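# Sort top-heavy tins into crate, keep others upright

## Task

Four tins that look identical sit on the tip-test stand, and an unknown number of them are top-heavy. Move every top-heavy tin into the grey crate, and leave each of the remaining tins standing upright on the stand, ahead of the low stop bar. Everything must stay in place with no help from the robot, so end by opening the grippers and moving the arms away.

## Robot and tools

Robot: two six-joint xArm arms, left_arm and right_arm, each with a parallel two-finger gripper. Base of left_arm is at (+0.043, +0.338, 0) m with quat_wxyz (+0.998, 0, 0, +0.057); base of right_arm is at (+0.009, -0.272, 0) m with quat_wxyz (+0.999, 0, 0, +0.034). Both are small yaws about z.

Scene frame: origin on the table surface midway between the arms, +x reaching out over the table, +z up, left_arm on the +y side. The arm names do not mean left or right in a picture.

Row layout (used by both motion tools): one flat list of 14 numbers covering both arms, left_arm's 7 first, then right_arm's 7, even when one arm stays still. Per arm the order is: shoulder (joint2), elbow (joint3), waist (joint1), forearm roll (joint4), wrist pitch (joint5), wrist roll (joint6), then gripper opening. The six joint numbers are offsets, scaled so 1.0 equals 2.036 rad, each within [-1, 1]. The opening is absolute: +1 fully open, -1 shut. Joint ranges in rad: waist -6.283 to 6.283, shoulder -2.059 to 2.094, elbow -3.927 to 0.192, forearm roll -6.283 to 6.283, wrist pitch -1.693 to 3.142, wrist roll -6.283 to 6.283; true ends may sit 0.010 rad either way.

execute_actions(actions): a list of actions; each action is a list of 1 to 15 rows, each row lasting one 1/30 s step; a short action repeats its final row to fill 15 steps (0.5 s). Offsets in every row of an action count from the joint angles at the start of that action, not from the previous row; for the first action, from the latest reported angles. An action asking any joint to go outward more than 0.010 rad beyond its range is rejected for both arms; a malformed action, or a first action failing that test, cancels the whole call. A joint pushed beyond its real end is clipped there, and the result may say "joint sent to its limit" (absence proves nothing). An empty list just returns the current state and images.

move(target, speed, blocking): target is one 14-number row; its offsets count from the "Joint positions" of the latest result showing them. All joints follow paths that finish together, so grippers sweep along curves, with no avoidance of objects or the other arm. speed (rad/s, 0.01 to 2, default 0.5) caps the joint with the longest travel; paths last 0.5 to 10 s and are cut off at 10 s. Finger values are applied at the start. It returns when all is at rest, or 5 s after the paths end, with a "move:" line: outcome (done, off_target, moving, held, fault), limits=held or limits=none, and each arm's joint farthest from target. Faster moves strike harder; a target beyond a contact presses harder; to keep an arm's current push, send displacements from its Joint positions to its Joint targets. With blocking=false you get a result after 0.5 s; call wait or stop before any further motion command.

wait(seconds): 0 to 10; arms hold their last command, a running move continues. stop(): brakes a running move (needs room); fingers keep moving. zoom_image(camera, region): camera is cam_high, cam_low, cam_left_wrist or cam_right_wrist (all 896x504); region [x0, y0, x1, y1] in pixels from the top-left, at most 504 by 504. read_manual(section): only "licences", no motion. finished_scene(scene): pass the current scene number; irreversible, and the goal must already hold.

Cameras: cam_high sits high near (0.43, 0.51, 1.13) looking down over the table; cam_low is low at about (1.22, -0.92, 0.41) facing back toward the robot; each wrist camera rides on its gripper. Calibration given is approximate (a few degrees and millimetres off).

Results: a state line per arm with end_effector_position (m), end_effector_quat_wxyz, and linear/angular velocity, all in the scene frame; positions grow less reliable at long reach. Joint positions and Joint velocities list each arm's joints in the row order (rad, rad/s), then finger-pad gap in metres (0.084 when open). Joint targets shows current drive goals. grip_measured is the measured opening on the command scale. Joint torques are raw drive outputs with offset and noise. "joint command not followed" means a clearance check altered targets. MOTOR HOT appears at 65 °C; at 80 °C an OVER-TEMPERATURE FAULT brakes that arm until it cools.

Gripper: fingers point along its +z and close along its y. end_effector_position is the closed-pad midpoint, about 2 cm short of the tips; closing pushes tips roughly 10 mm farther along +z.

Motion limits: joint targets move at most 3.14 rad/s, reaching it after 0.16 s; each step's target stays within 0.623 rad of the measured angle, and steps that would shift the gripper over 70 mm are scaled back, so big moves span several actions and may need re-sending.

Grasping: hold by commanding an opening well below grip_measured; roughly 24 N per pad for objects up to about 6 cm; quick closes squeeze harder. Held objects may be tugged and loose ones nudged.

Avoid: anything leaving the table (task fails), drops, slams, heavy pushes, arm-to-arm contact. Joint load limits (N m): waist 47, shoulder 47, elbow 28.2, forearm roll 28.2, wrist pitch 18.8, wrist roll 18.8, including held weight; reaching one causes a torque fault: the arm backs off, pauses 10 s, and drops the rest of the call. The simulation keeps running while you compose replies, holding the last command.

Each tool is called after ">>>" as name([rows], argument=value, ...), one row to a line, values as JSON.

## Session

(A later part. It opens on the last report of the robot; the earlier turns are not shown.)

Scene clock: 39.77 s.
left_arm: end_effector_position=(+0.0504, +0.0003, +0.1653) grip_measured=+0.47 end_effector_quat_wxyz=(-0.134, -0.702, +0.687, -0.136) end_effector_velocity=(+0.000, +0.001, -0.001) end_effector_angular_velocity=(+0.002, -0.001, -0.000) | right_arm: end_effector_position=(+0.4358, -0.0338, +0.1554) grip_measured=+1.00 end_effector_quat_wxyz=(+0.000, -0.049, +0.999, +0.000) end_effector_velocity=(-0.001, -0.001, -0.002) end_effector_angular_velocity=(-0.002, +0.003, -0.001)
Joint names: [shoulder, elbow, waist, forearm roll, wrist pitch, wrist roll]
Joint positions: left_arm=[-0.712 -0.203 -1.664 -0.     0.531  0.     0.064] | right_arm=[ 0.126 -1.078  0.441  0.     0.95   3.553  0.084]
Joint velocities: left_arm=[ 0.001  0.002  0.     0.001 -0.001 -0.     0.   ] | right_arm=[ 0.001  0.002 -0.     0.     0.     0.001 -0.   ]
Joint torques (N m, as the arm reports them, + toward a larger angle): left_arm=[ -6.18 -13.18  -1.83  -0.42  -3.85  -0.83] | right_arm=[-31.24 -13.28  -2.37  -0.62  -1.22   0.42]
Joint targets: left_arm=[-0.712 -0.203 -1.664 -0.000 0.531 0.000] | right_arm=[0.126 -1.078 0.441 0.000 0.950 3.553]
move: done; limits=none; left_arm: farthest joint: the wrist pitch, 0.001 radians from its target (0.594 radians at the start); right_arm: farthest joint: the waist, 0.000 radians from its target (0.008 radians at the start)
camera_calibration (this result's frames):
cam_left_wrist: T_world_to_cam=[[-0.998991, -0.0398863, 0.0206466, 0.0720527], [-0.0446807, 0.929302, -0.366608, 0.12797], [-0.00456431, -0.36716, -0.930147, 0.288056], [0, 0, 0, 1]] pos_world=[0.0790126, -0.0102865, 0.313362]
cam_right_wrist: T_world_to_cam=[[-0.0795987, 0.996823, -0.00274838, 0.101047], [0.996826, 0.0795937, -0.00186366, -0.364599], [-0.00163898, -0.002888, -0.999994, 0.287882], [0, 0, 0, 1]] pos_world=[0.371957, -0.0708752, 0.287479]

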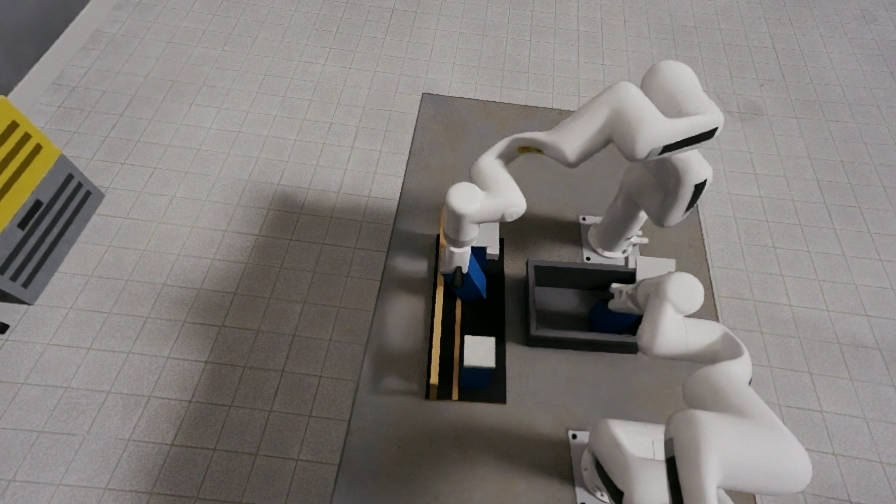

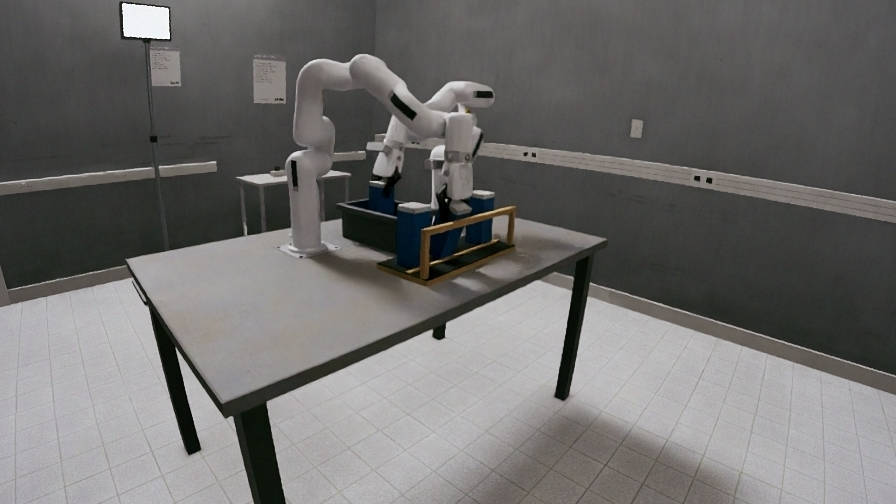

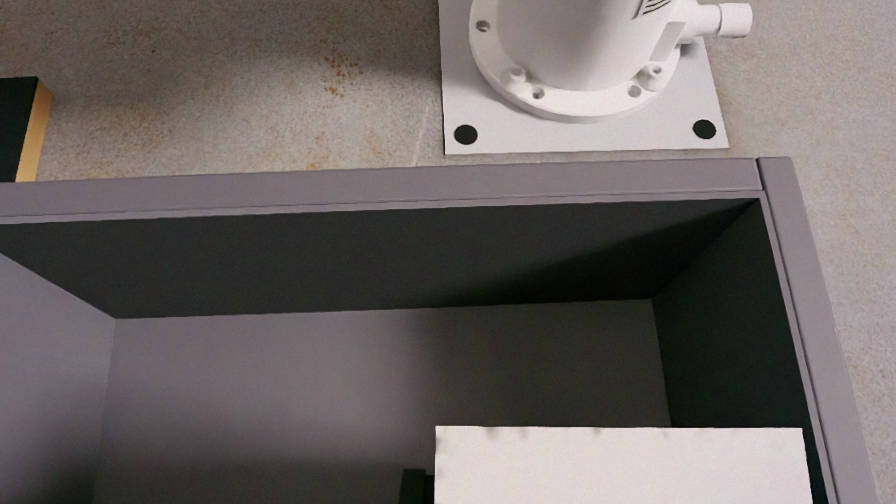

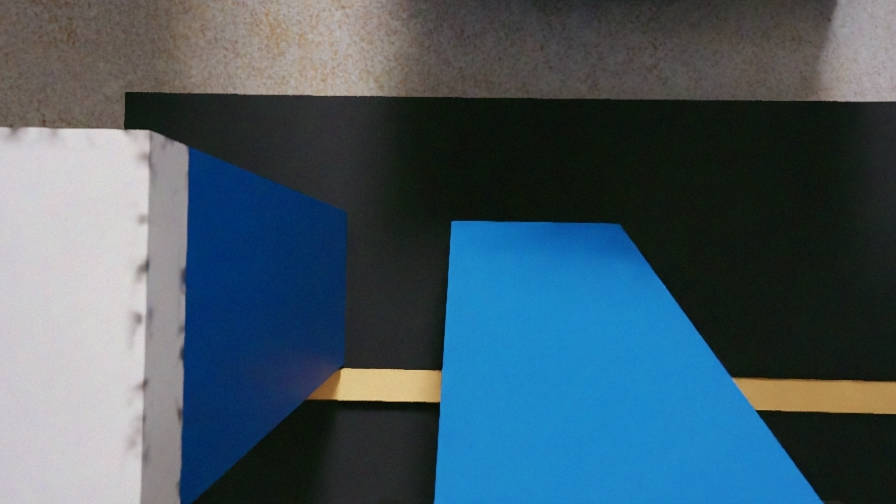

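>>> move(target=[0.0028,0.0117,0,0,-0.0146,0,-1, 0,0,0,0,0,0,-0.2], speed=0.1)

>>> move(target=[0,0,0,0,0,0,1, 0,0,0,0,0,0,-1])

Scene clock: 44.90 s.
left_arm: end_effector_position=(+0.0504, +0.0033, +0.1569) grip_measured=+0.47 end_effector_quat_wxyz=(-0.134, -0.701, +0.687, -0.136) end_effector_velocity=(-0.000, -0.000, +0.000) end_effector_angular_velocity=(-0.001, +0.000, +0.000) | right_arm: end_effector_position=(+0.4363, -0.0336, +0.1562) grip_measured=+0.53 end_effector_quat_wxyz=(+0.001, -0.049, +0.999, +0.001) end_effector_velocity=(-0.001, +0.000, -0.001) end_effector_angular_velocity=(-0.002, +0.004, +0.001)
Joint names: [shoulder, elbow, waist, forearm roll, wrist pitch, wrist roll]
Joint positions: left_arm=[-0.706 -0.18  -1.664 -0.     0.501  0.     0.064] | right_arm=[ 0.126 -1.079  0.441 -0.     0.95   3.553  0.066]
Joint velocities: left_arm=[ 0.     0.    -0.    -0.    -0.002 -0.     0.   ] | right_arm=[0.002 0.    0.002 0.    0.001 0.001 0.   ]
Joint torques (N m, as the arm reports them, + toward a larger angle): left_arm=[ -6.12 -13.04  -1.78  -0.48  -3.85  -0.78] | right_arm=[-22.67  -8.71  -1.18  -0.31  -0.58   0.42]
Joint targets: left_arm=[-0.706 -0.179 -1.664 -0.000 0.501 0.000] | right_arm=[0.126 -1.078 0.441 0.000 0.950 3.553]
move: done; limits=none; left_arm: farthest joint: the waist, 0.000 radians from its target (0.000 radians at the start); right_arm: farthest joint: the elbow, 0.001 radians from its target (0.000 radians at the start)
camera_calibration (this result's frames):
cam_left_wrist: T_world_to_cam=[[-0.998991, -0.0398844, 0.0206499, 0.0722809], [-0.0446819, 0.929167, -0.36695, 0.12222], [-0.00455156, -0.367503, -0.930011, 0.281344], [0, 0, 0, 1]] pos_world=[0.0789495, -0.00728506, 0.305009]
cam_right_wrist: T_world_to_cam=[[-0.0795035, 0.996833, -0.00191093, 0.100696], [0.996835, 0.0795037, 0.0000229248, -0.365426], [0.000174778, -0.00190306, -0.999998, 0.287919], [0, 0, 0, 1]] pos_world=[0.372225, -0.0707762, 0.288119]

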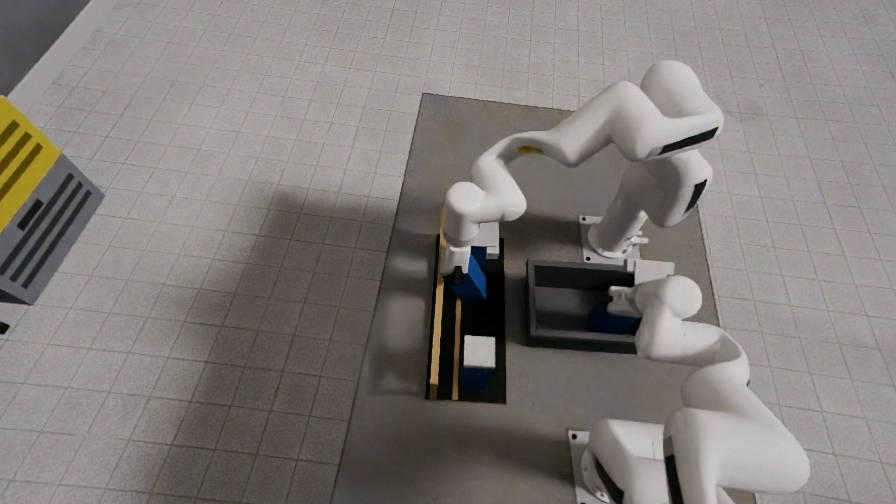

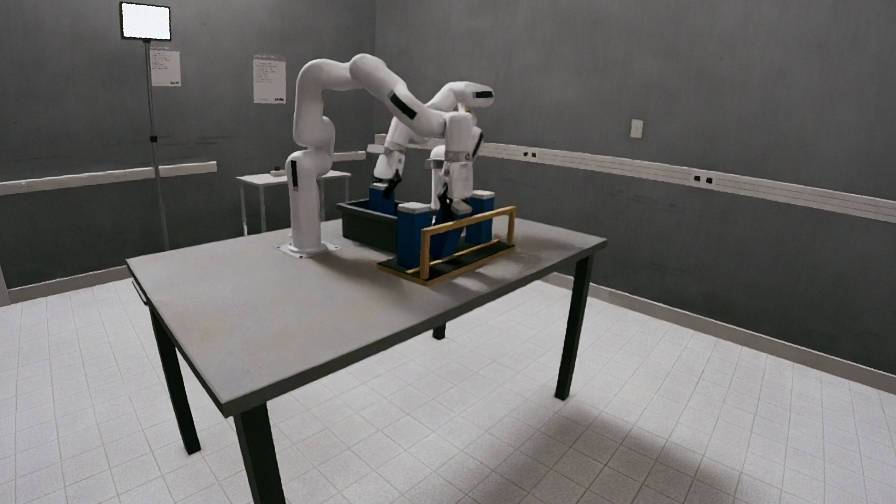

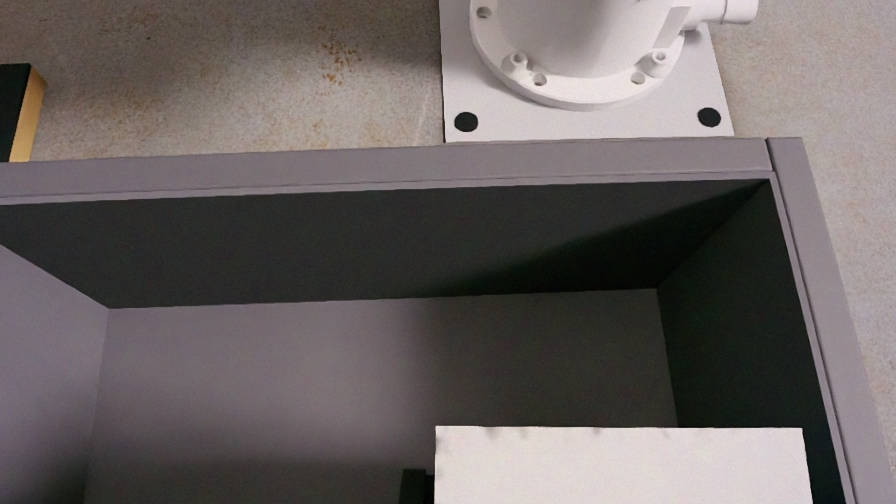

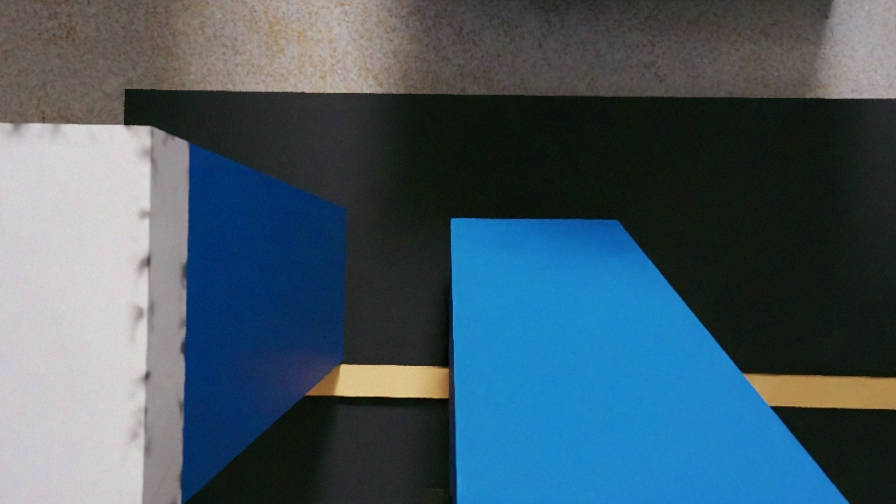

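Scene clock: 45.40 s.
left_arm: end_effector_position=(+0.0504, +0.0032, +0.1570) grip_measured=+1.00 end_effector_quat_wxyz=(-0.134, -0.701, +0.687, -0.137) end_effector_velocity=(-0.000, +0.001, -0.001) end_effector_angular_velocity=(+0.003, +0.000, +0.000) | right_arm: end_effector_position=(+0.4363, -0.0336, +0.1562) grip_measured=+0.53 end_effector_quat_wxyz=(+0.001, -0.049, +0.999, +0.001) end_effector_velocity=(+0.000, +0.000, +0.001) end_effector_angular_velocity=(+0.001, -0.001, -0.000)
Joint names: [shoulder, elbow, waist, forearm roll, wrist pitch, wrist roll]
Joint positions: left_arm=[-0.706 -0.18  -1.664 -0.     0.501  0.     0.084] | right_arm=[ 0.126 -1.079  0.441 -0.     0.95   3.553  0.066]
Joint velocities: left_arm=[ 0.     0.003 -0.    -0.     0.001 -0.    -0.   ] | right_arm=[-0.001 -0.     0.001  0.     0.     0.001 -0.   ]
Joint torques (N m, as the arm reports them, + toward a larger angle): left_arm=[ -5.41 -11.78  -1.95  -0.48  -2.96  -0.82] | right_arm=[-22.87  -8.9   -1.22  -0.16  -0.57   0.45]
Joint targets: left_arm=[-0.706 -0.180 -1.664 -0.000 0.501 0.000] | right_arm=[0.126 -1.079 0.441 -0.000 0.950 3.553]
move: done; limits=none; left_arm: farthest joint: the waist, 0.000 radians from its target (0.000 radians at the start); right_arm: farthest joint: the waist, 0.000 radians from its target (0.000 radians at the start)
camera_calibration (this result's frames):
cam_left_wrist: T_world_to_cam=[[-0.998991, -0.0398777, 0.0206569, 0.0722753], [-0.0446799, 0.929023, -0.367315, 0.122423], [-0.00454303, -0.367868, -0.929867, 0.281419], [0, 0, 0, 1]] pos_world=[0.0789507, -0.00732663, 0.305157]
cam_right_wrist: T_world_to_cam=[[-0.0794989, 0.996833, -0.00189074, 0.100688], [0.996835, 0.0794992, 0.0000688607, -0.365445], [0.000218955, -0.00187928, -0.999998, 0.287922], [0, 0, 0, 1]] pos_world=[0.37223, -0.0707755, 0.288137]

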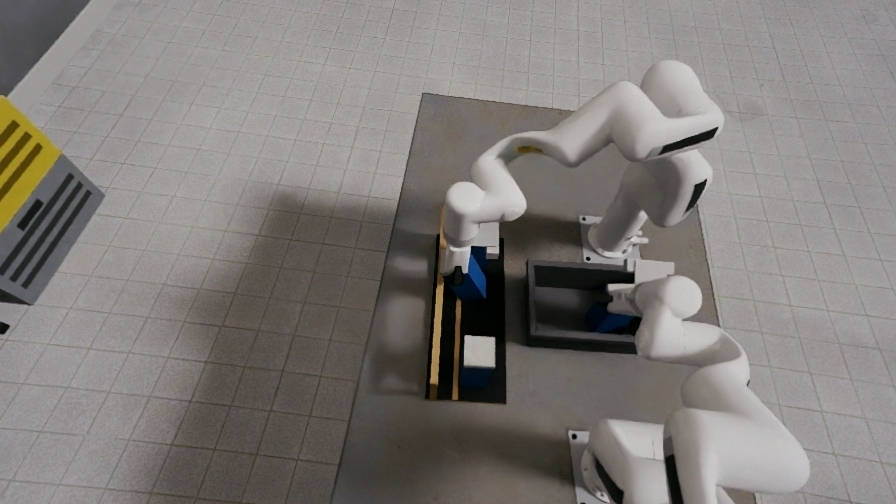

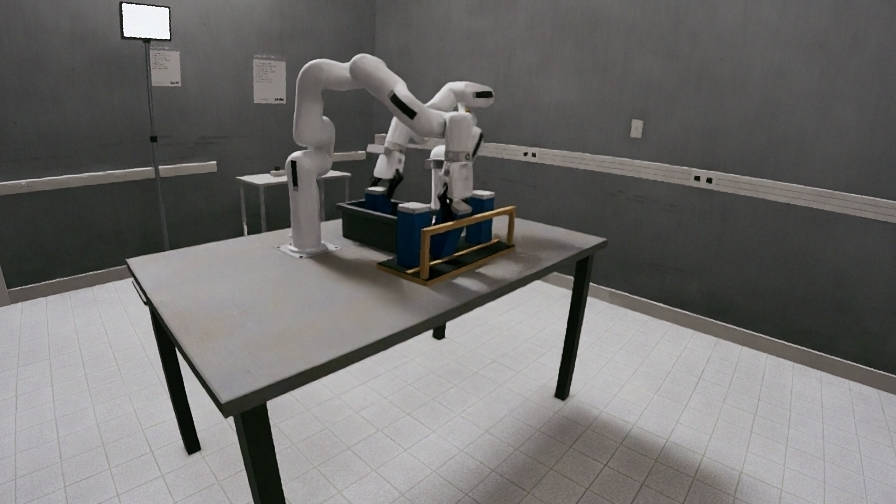

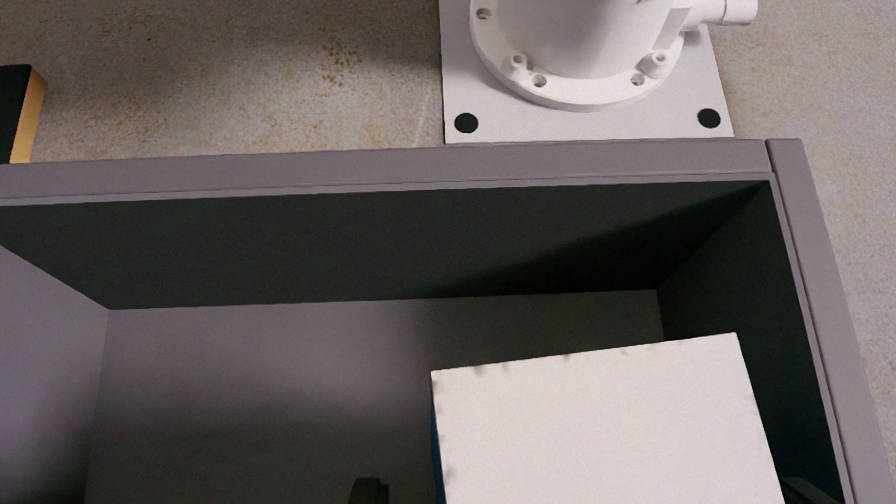

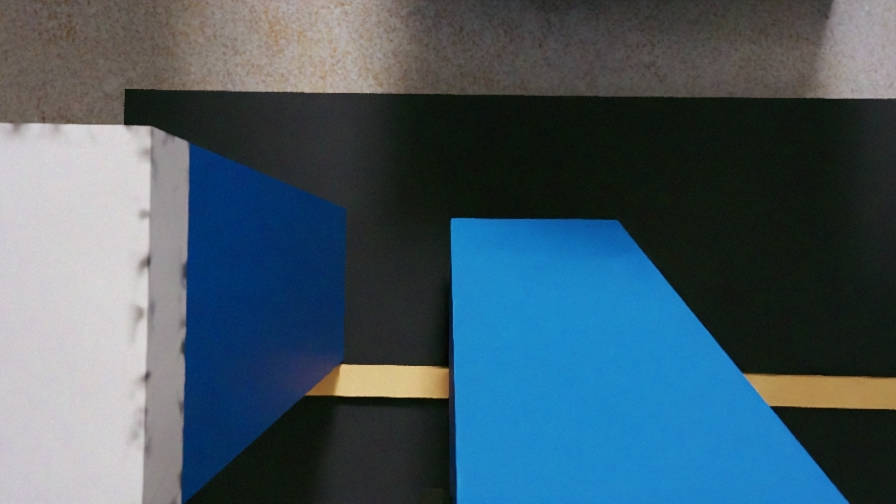

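>>> move(target=[-0.0599,-0.2456,0,0,0.306,0,1, -0.0343,-0.2634,0,0,0.2991,0,-1], speed=0.5)

>>> move(target=[0,0,0.9,0,0,0,1, -0.4558,0.4697,0.2332,0,-0.2025,-0.2021,-1], speed=0.9)

Scene clock: 48.37 s.
left_arm: end_effector_position=(+0.0504, +0.0005, +0.3497) grip_measured=+1.00 end_effector_quat_wxyz=(-0.133, -0.702, +0.687, -0.136) end_effector_velocity=(+0.000, -0.000, +0.002) end_effector_angular_velocity=(-0.004, +0.000, +0.001) | right_arm: end_effector_position=(+0.4355, -0.0340, +0.3699) grip_measured=+0.47 end_effector_quat_wxyz=(-0.000, -0.049, +0.999, -0.000) end_effector_velocity=(+0.000, -0.000, +0.002) end_effector_angular_velocity=(+0.001, -0.004, +0.000)
Joint names: [shoulder, elbow, waist, forearm roll, wrist pitch, wrist roll]
Joint positions: left_arm=[-0.828 -0.679 -1.664 -0.     1.124  0.     0.084] | right_arm=[ 0.056 -1.615  0.441 -0.     1.559  3.553  0.064]
Joint velocities: left_arm=[-0.001 -0.005  0.001 -0.     0.002  0.     0.   ] | right_arm=[-0.002 -0.002  0.    -0.001  0.001  0.    -0.   ]
Joint torques (N m, as the arm reports them, + toward a larger angle): left_arm=[ -4.21 -12.34  -1.83  -0.62  -2.94  -0.87] | right_arm=[-31.98 -14.85  -1.94  -0.58  -1.45   0.39]
Joint targets: left_arm=[-0.828 -0.680 -1.664 -0.000 1.124 0.000] | right_arm=[0.056 -1.615 0.441 -0.000 1.559 3.553]
move: done; limits=none; left_arm: farthest joint: the elbow, 0.001 radians from its target (0.500 radians at the start); right_arm: farthest joint: the elbow, 0.001 radians from its target (0.536 radians at the start)
camera_calibration (this result's frames):
cam_left_wrist: T_world_to_cam=[[-0.998994, -0.0397826, 0.0206769, 0.0682105], [-0.0445922, 0.929558, -0.365969, 0.195171], [-0.00466116, -0.366523, -0.930398, 0.459774], [0, 0, 0, 1]] pos_world=[0.0789881, -0.0101919, 0.497789]
cam_right_wrist: T_world_to_cam=[[-0.0794936, 0.99683, -0.00325709, 0.101975], [0.996832, 0.0794843, -0.00290611, -0.363533], [-0.00263801, -0.00347779, -0.99999, 0.502837], [0, 0, 0, 1]] pos_world=[0.371814, -0.0710075, 0.502108]

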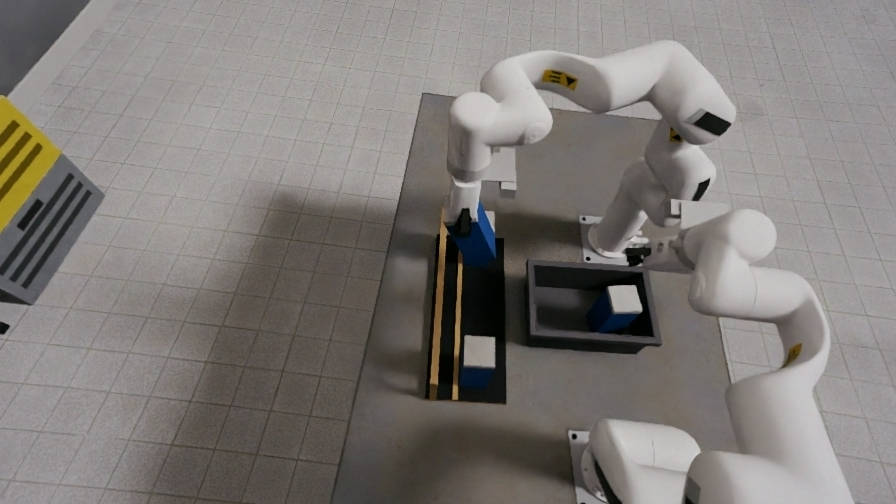

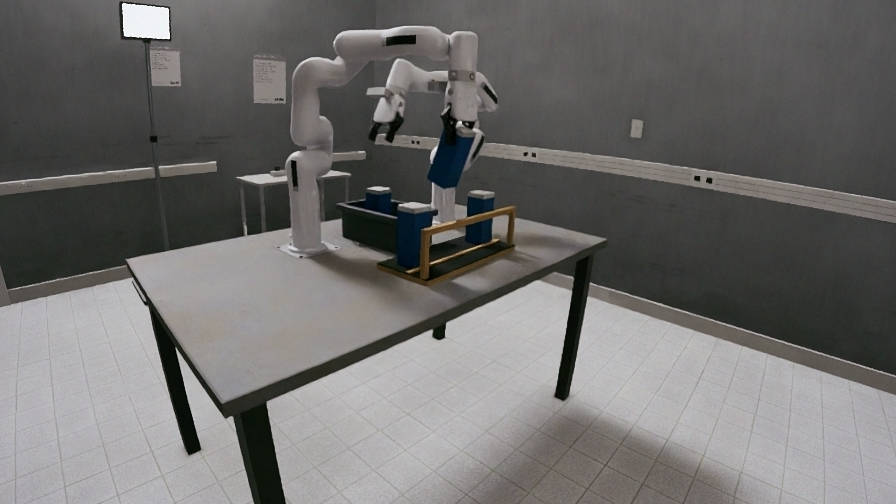

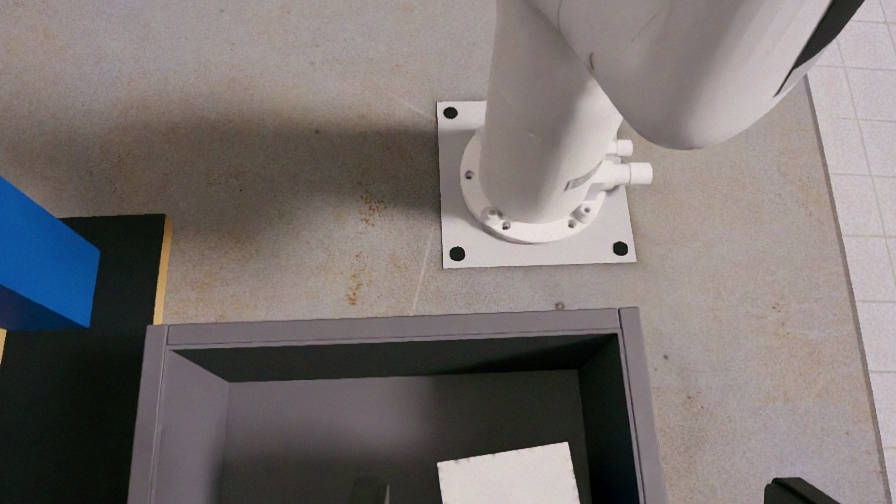

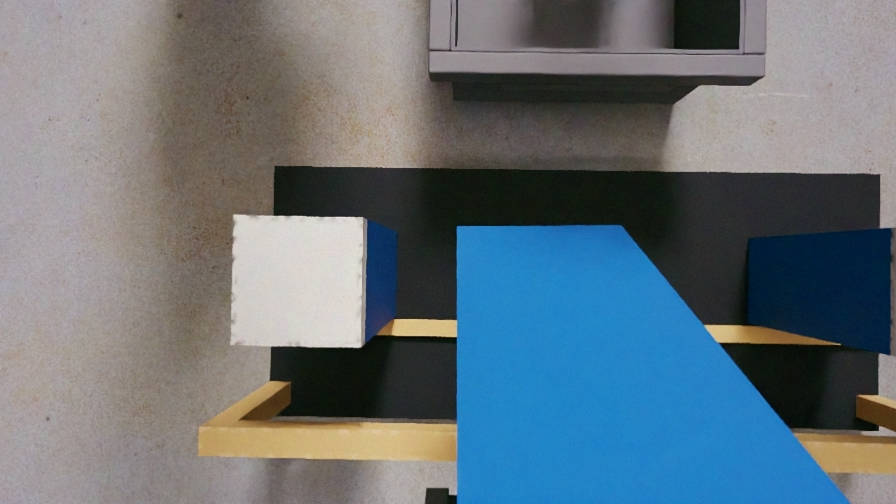

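Scene clock: 51.17 s.
left_arm: end_effector_position=(+0.3677, +0.4324, +0.3497) grip_measured=+1.00 end_effector_quat_wxyz=(-0.027, +0.972, +0.138, +0.189) end_effector_velocity=(-0.000, +0.001, -0.000) end_effector_angular_velocity=(-0.000, -0.000, +0.003) | right_arm: end_effector_position=(+0.1898, -0.0004, +0.3499) grip_measured=+0.47 end_effector_quat_wxyz=(+0.168, -0.464, +0.865, +0.090) end_effector_velocity=(-0.000, -0.000, +0.000) end_effector_angular_velocity=(+0.001, -0.001, +0.001)
Joint names: [shoulder, elbow, waist, forearm roll, wrist pitch, wrist roll]
Joint positions: left_arm=[-0.828 -0.679  0.168 -0.     1.124  0.     0.084] | right_arm=[-0.872 -0.659  0.915 -0.     1.147  3.142  0.064]
Joint velocities: left_arm=[ 0.     0.     0.003 -0.    -0.    -0.    -0.   ] | right_arm=[-0.003  0.001  0.    -0.     0.001 -0.     0.   ]
Joint torques (N m, as the arm reports them, + toward a larger angle): left_arm=[ -4.13 -12.49  -1.25  -0.53  -2.93  -0.85] | right_arm=[ -8.15 -15.73  -2.06  -0.59  -2.16   0.45]
Joint targets: left_arm=[-0.828 -0.679 0.169 -0.000 1.124 0.000] | right_arm=[-0.872 -0.658 0.915 -0.000 1.147 3.142]
move: done; limits=none; left_arm: farthest joint: the waist, 0.000 radians from its target (1.832 radians at the start); right_arm: farthest joint: the waist, 0.000 radians from its target (0.475 radians at the start)
camera_calibration (this result's frames):
cam_left_wrist: T_world_to_cam=[[0.296047, -0.954949, 0.0206924, 0.321881], [-0.88662, -0.282794, -0.365967, 0.641674], [0.355332, 0.089997, -0.930398, 0.289787], [0, 0, 0, 1]] pos_world=[0.370659, 0.462761, 0.497788]
cam_right_wrist: T_world_to_cam=[[-0.822436, 0.568844, 0.00395161, 0.187119], [0.529294, 0.762673, 0.371722, -0.163365], [0.208438, 0.307809, -0.928336, 0.417254], [0, 0, 0, 1]] pos_world=[0.153391, -0.110281, 0.447339]

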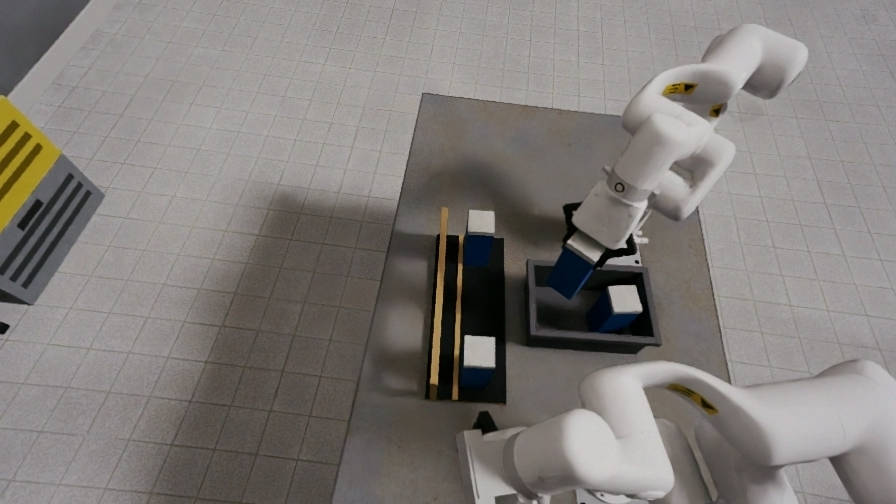

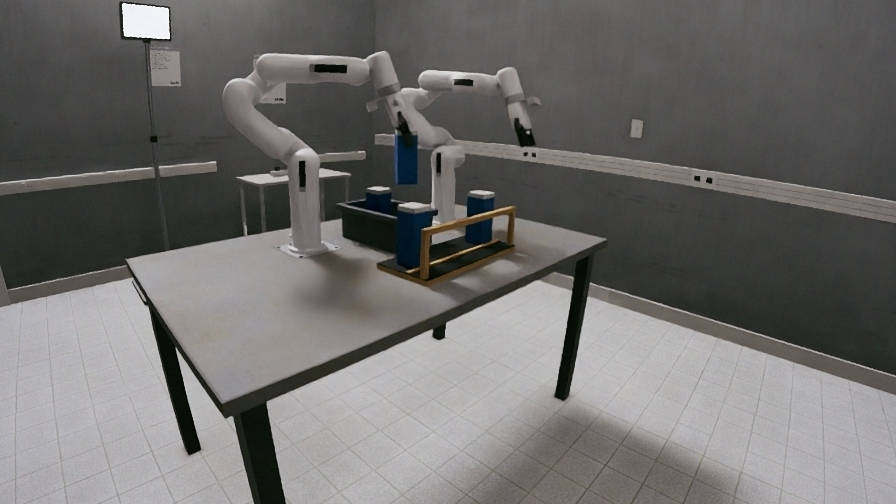

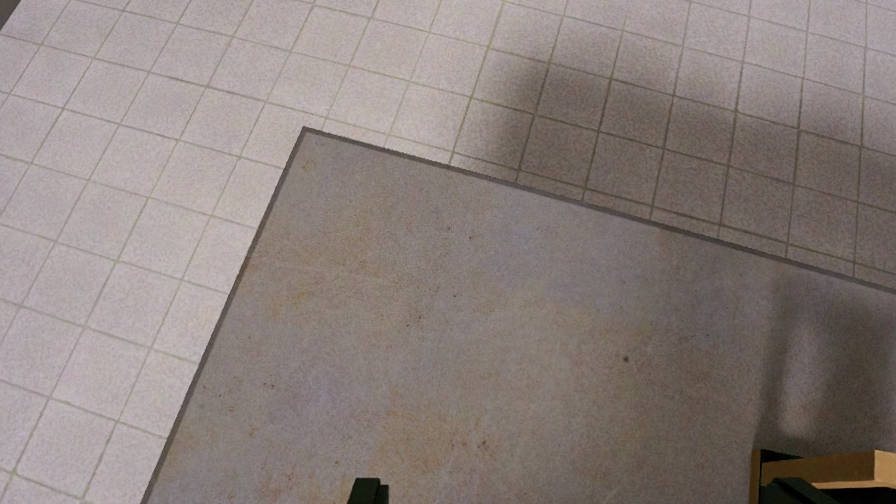

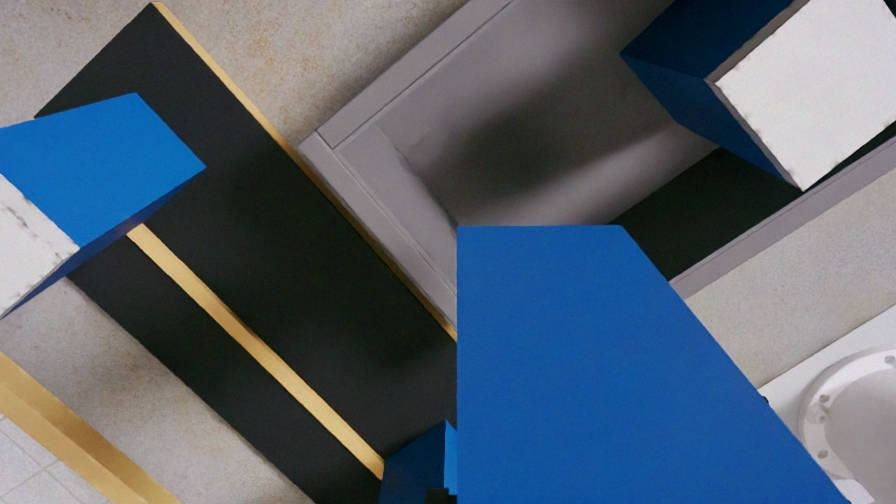

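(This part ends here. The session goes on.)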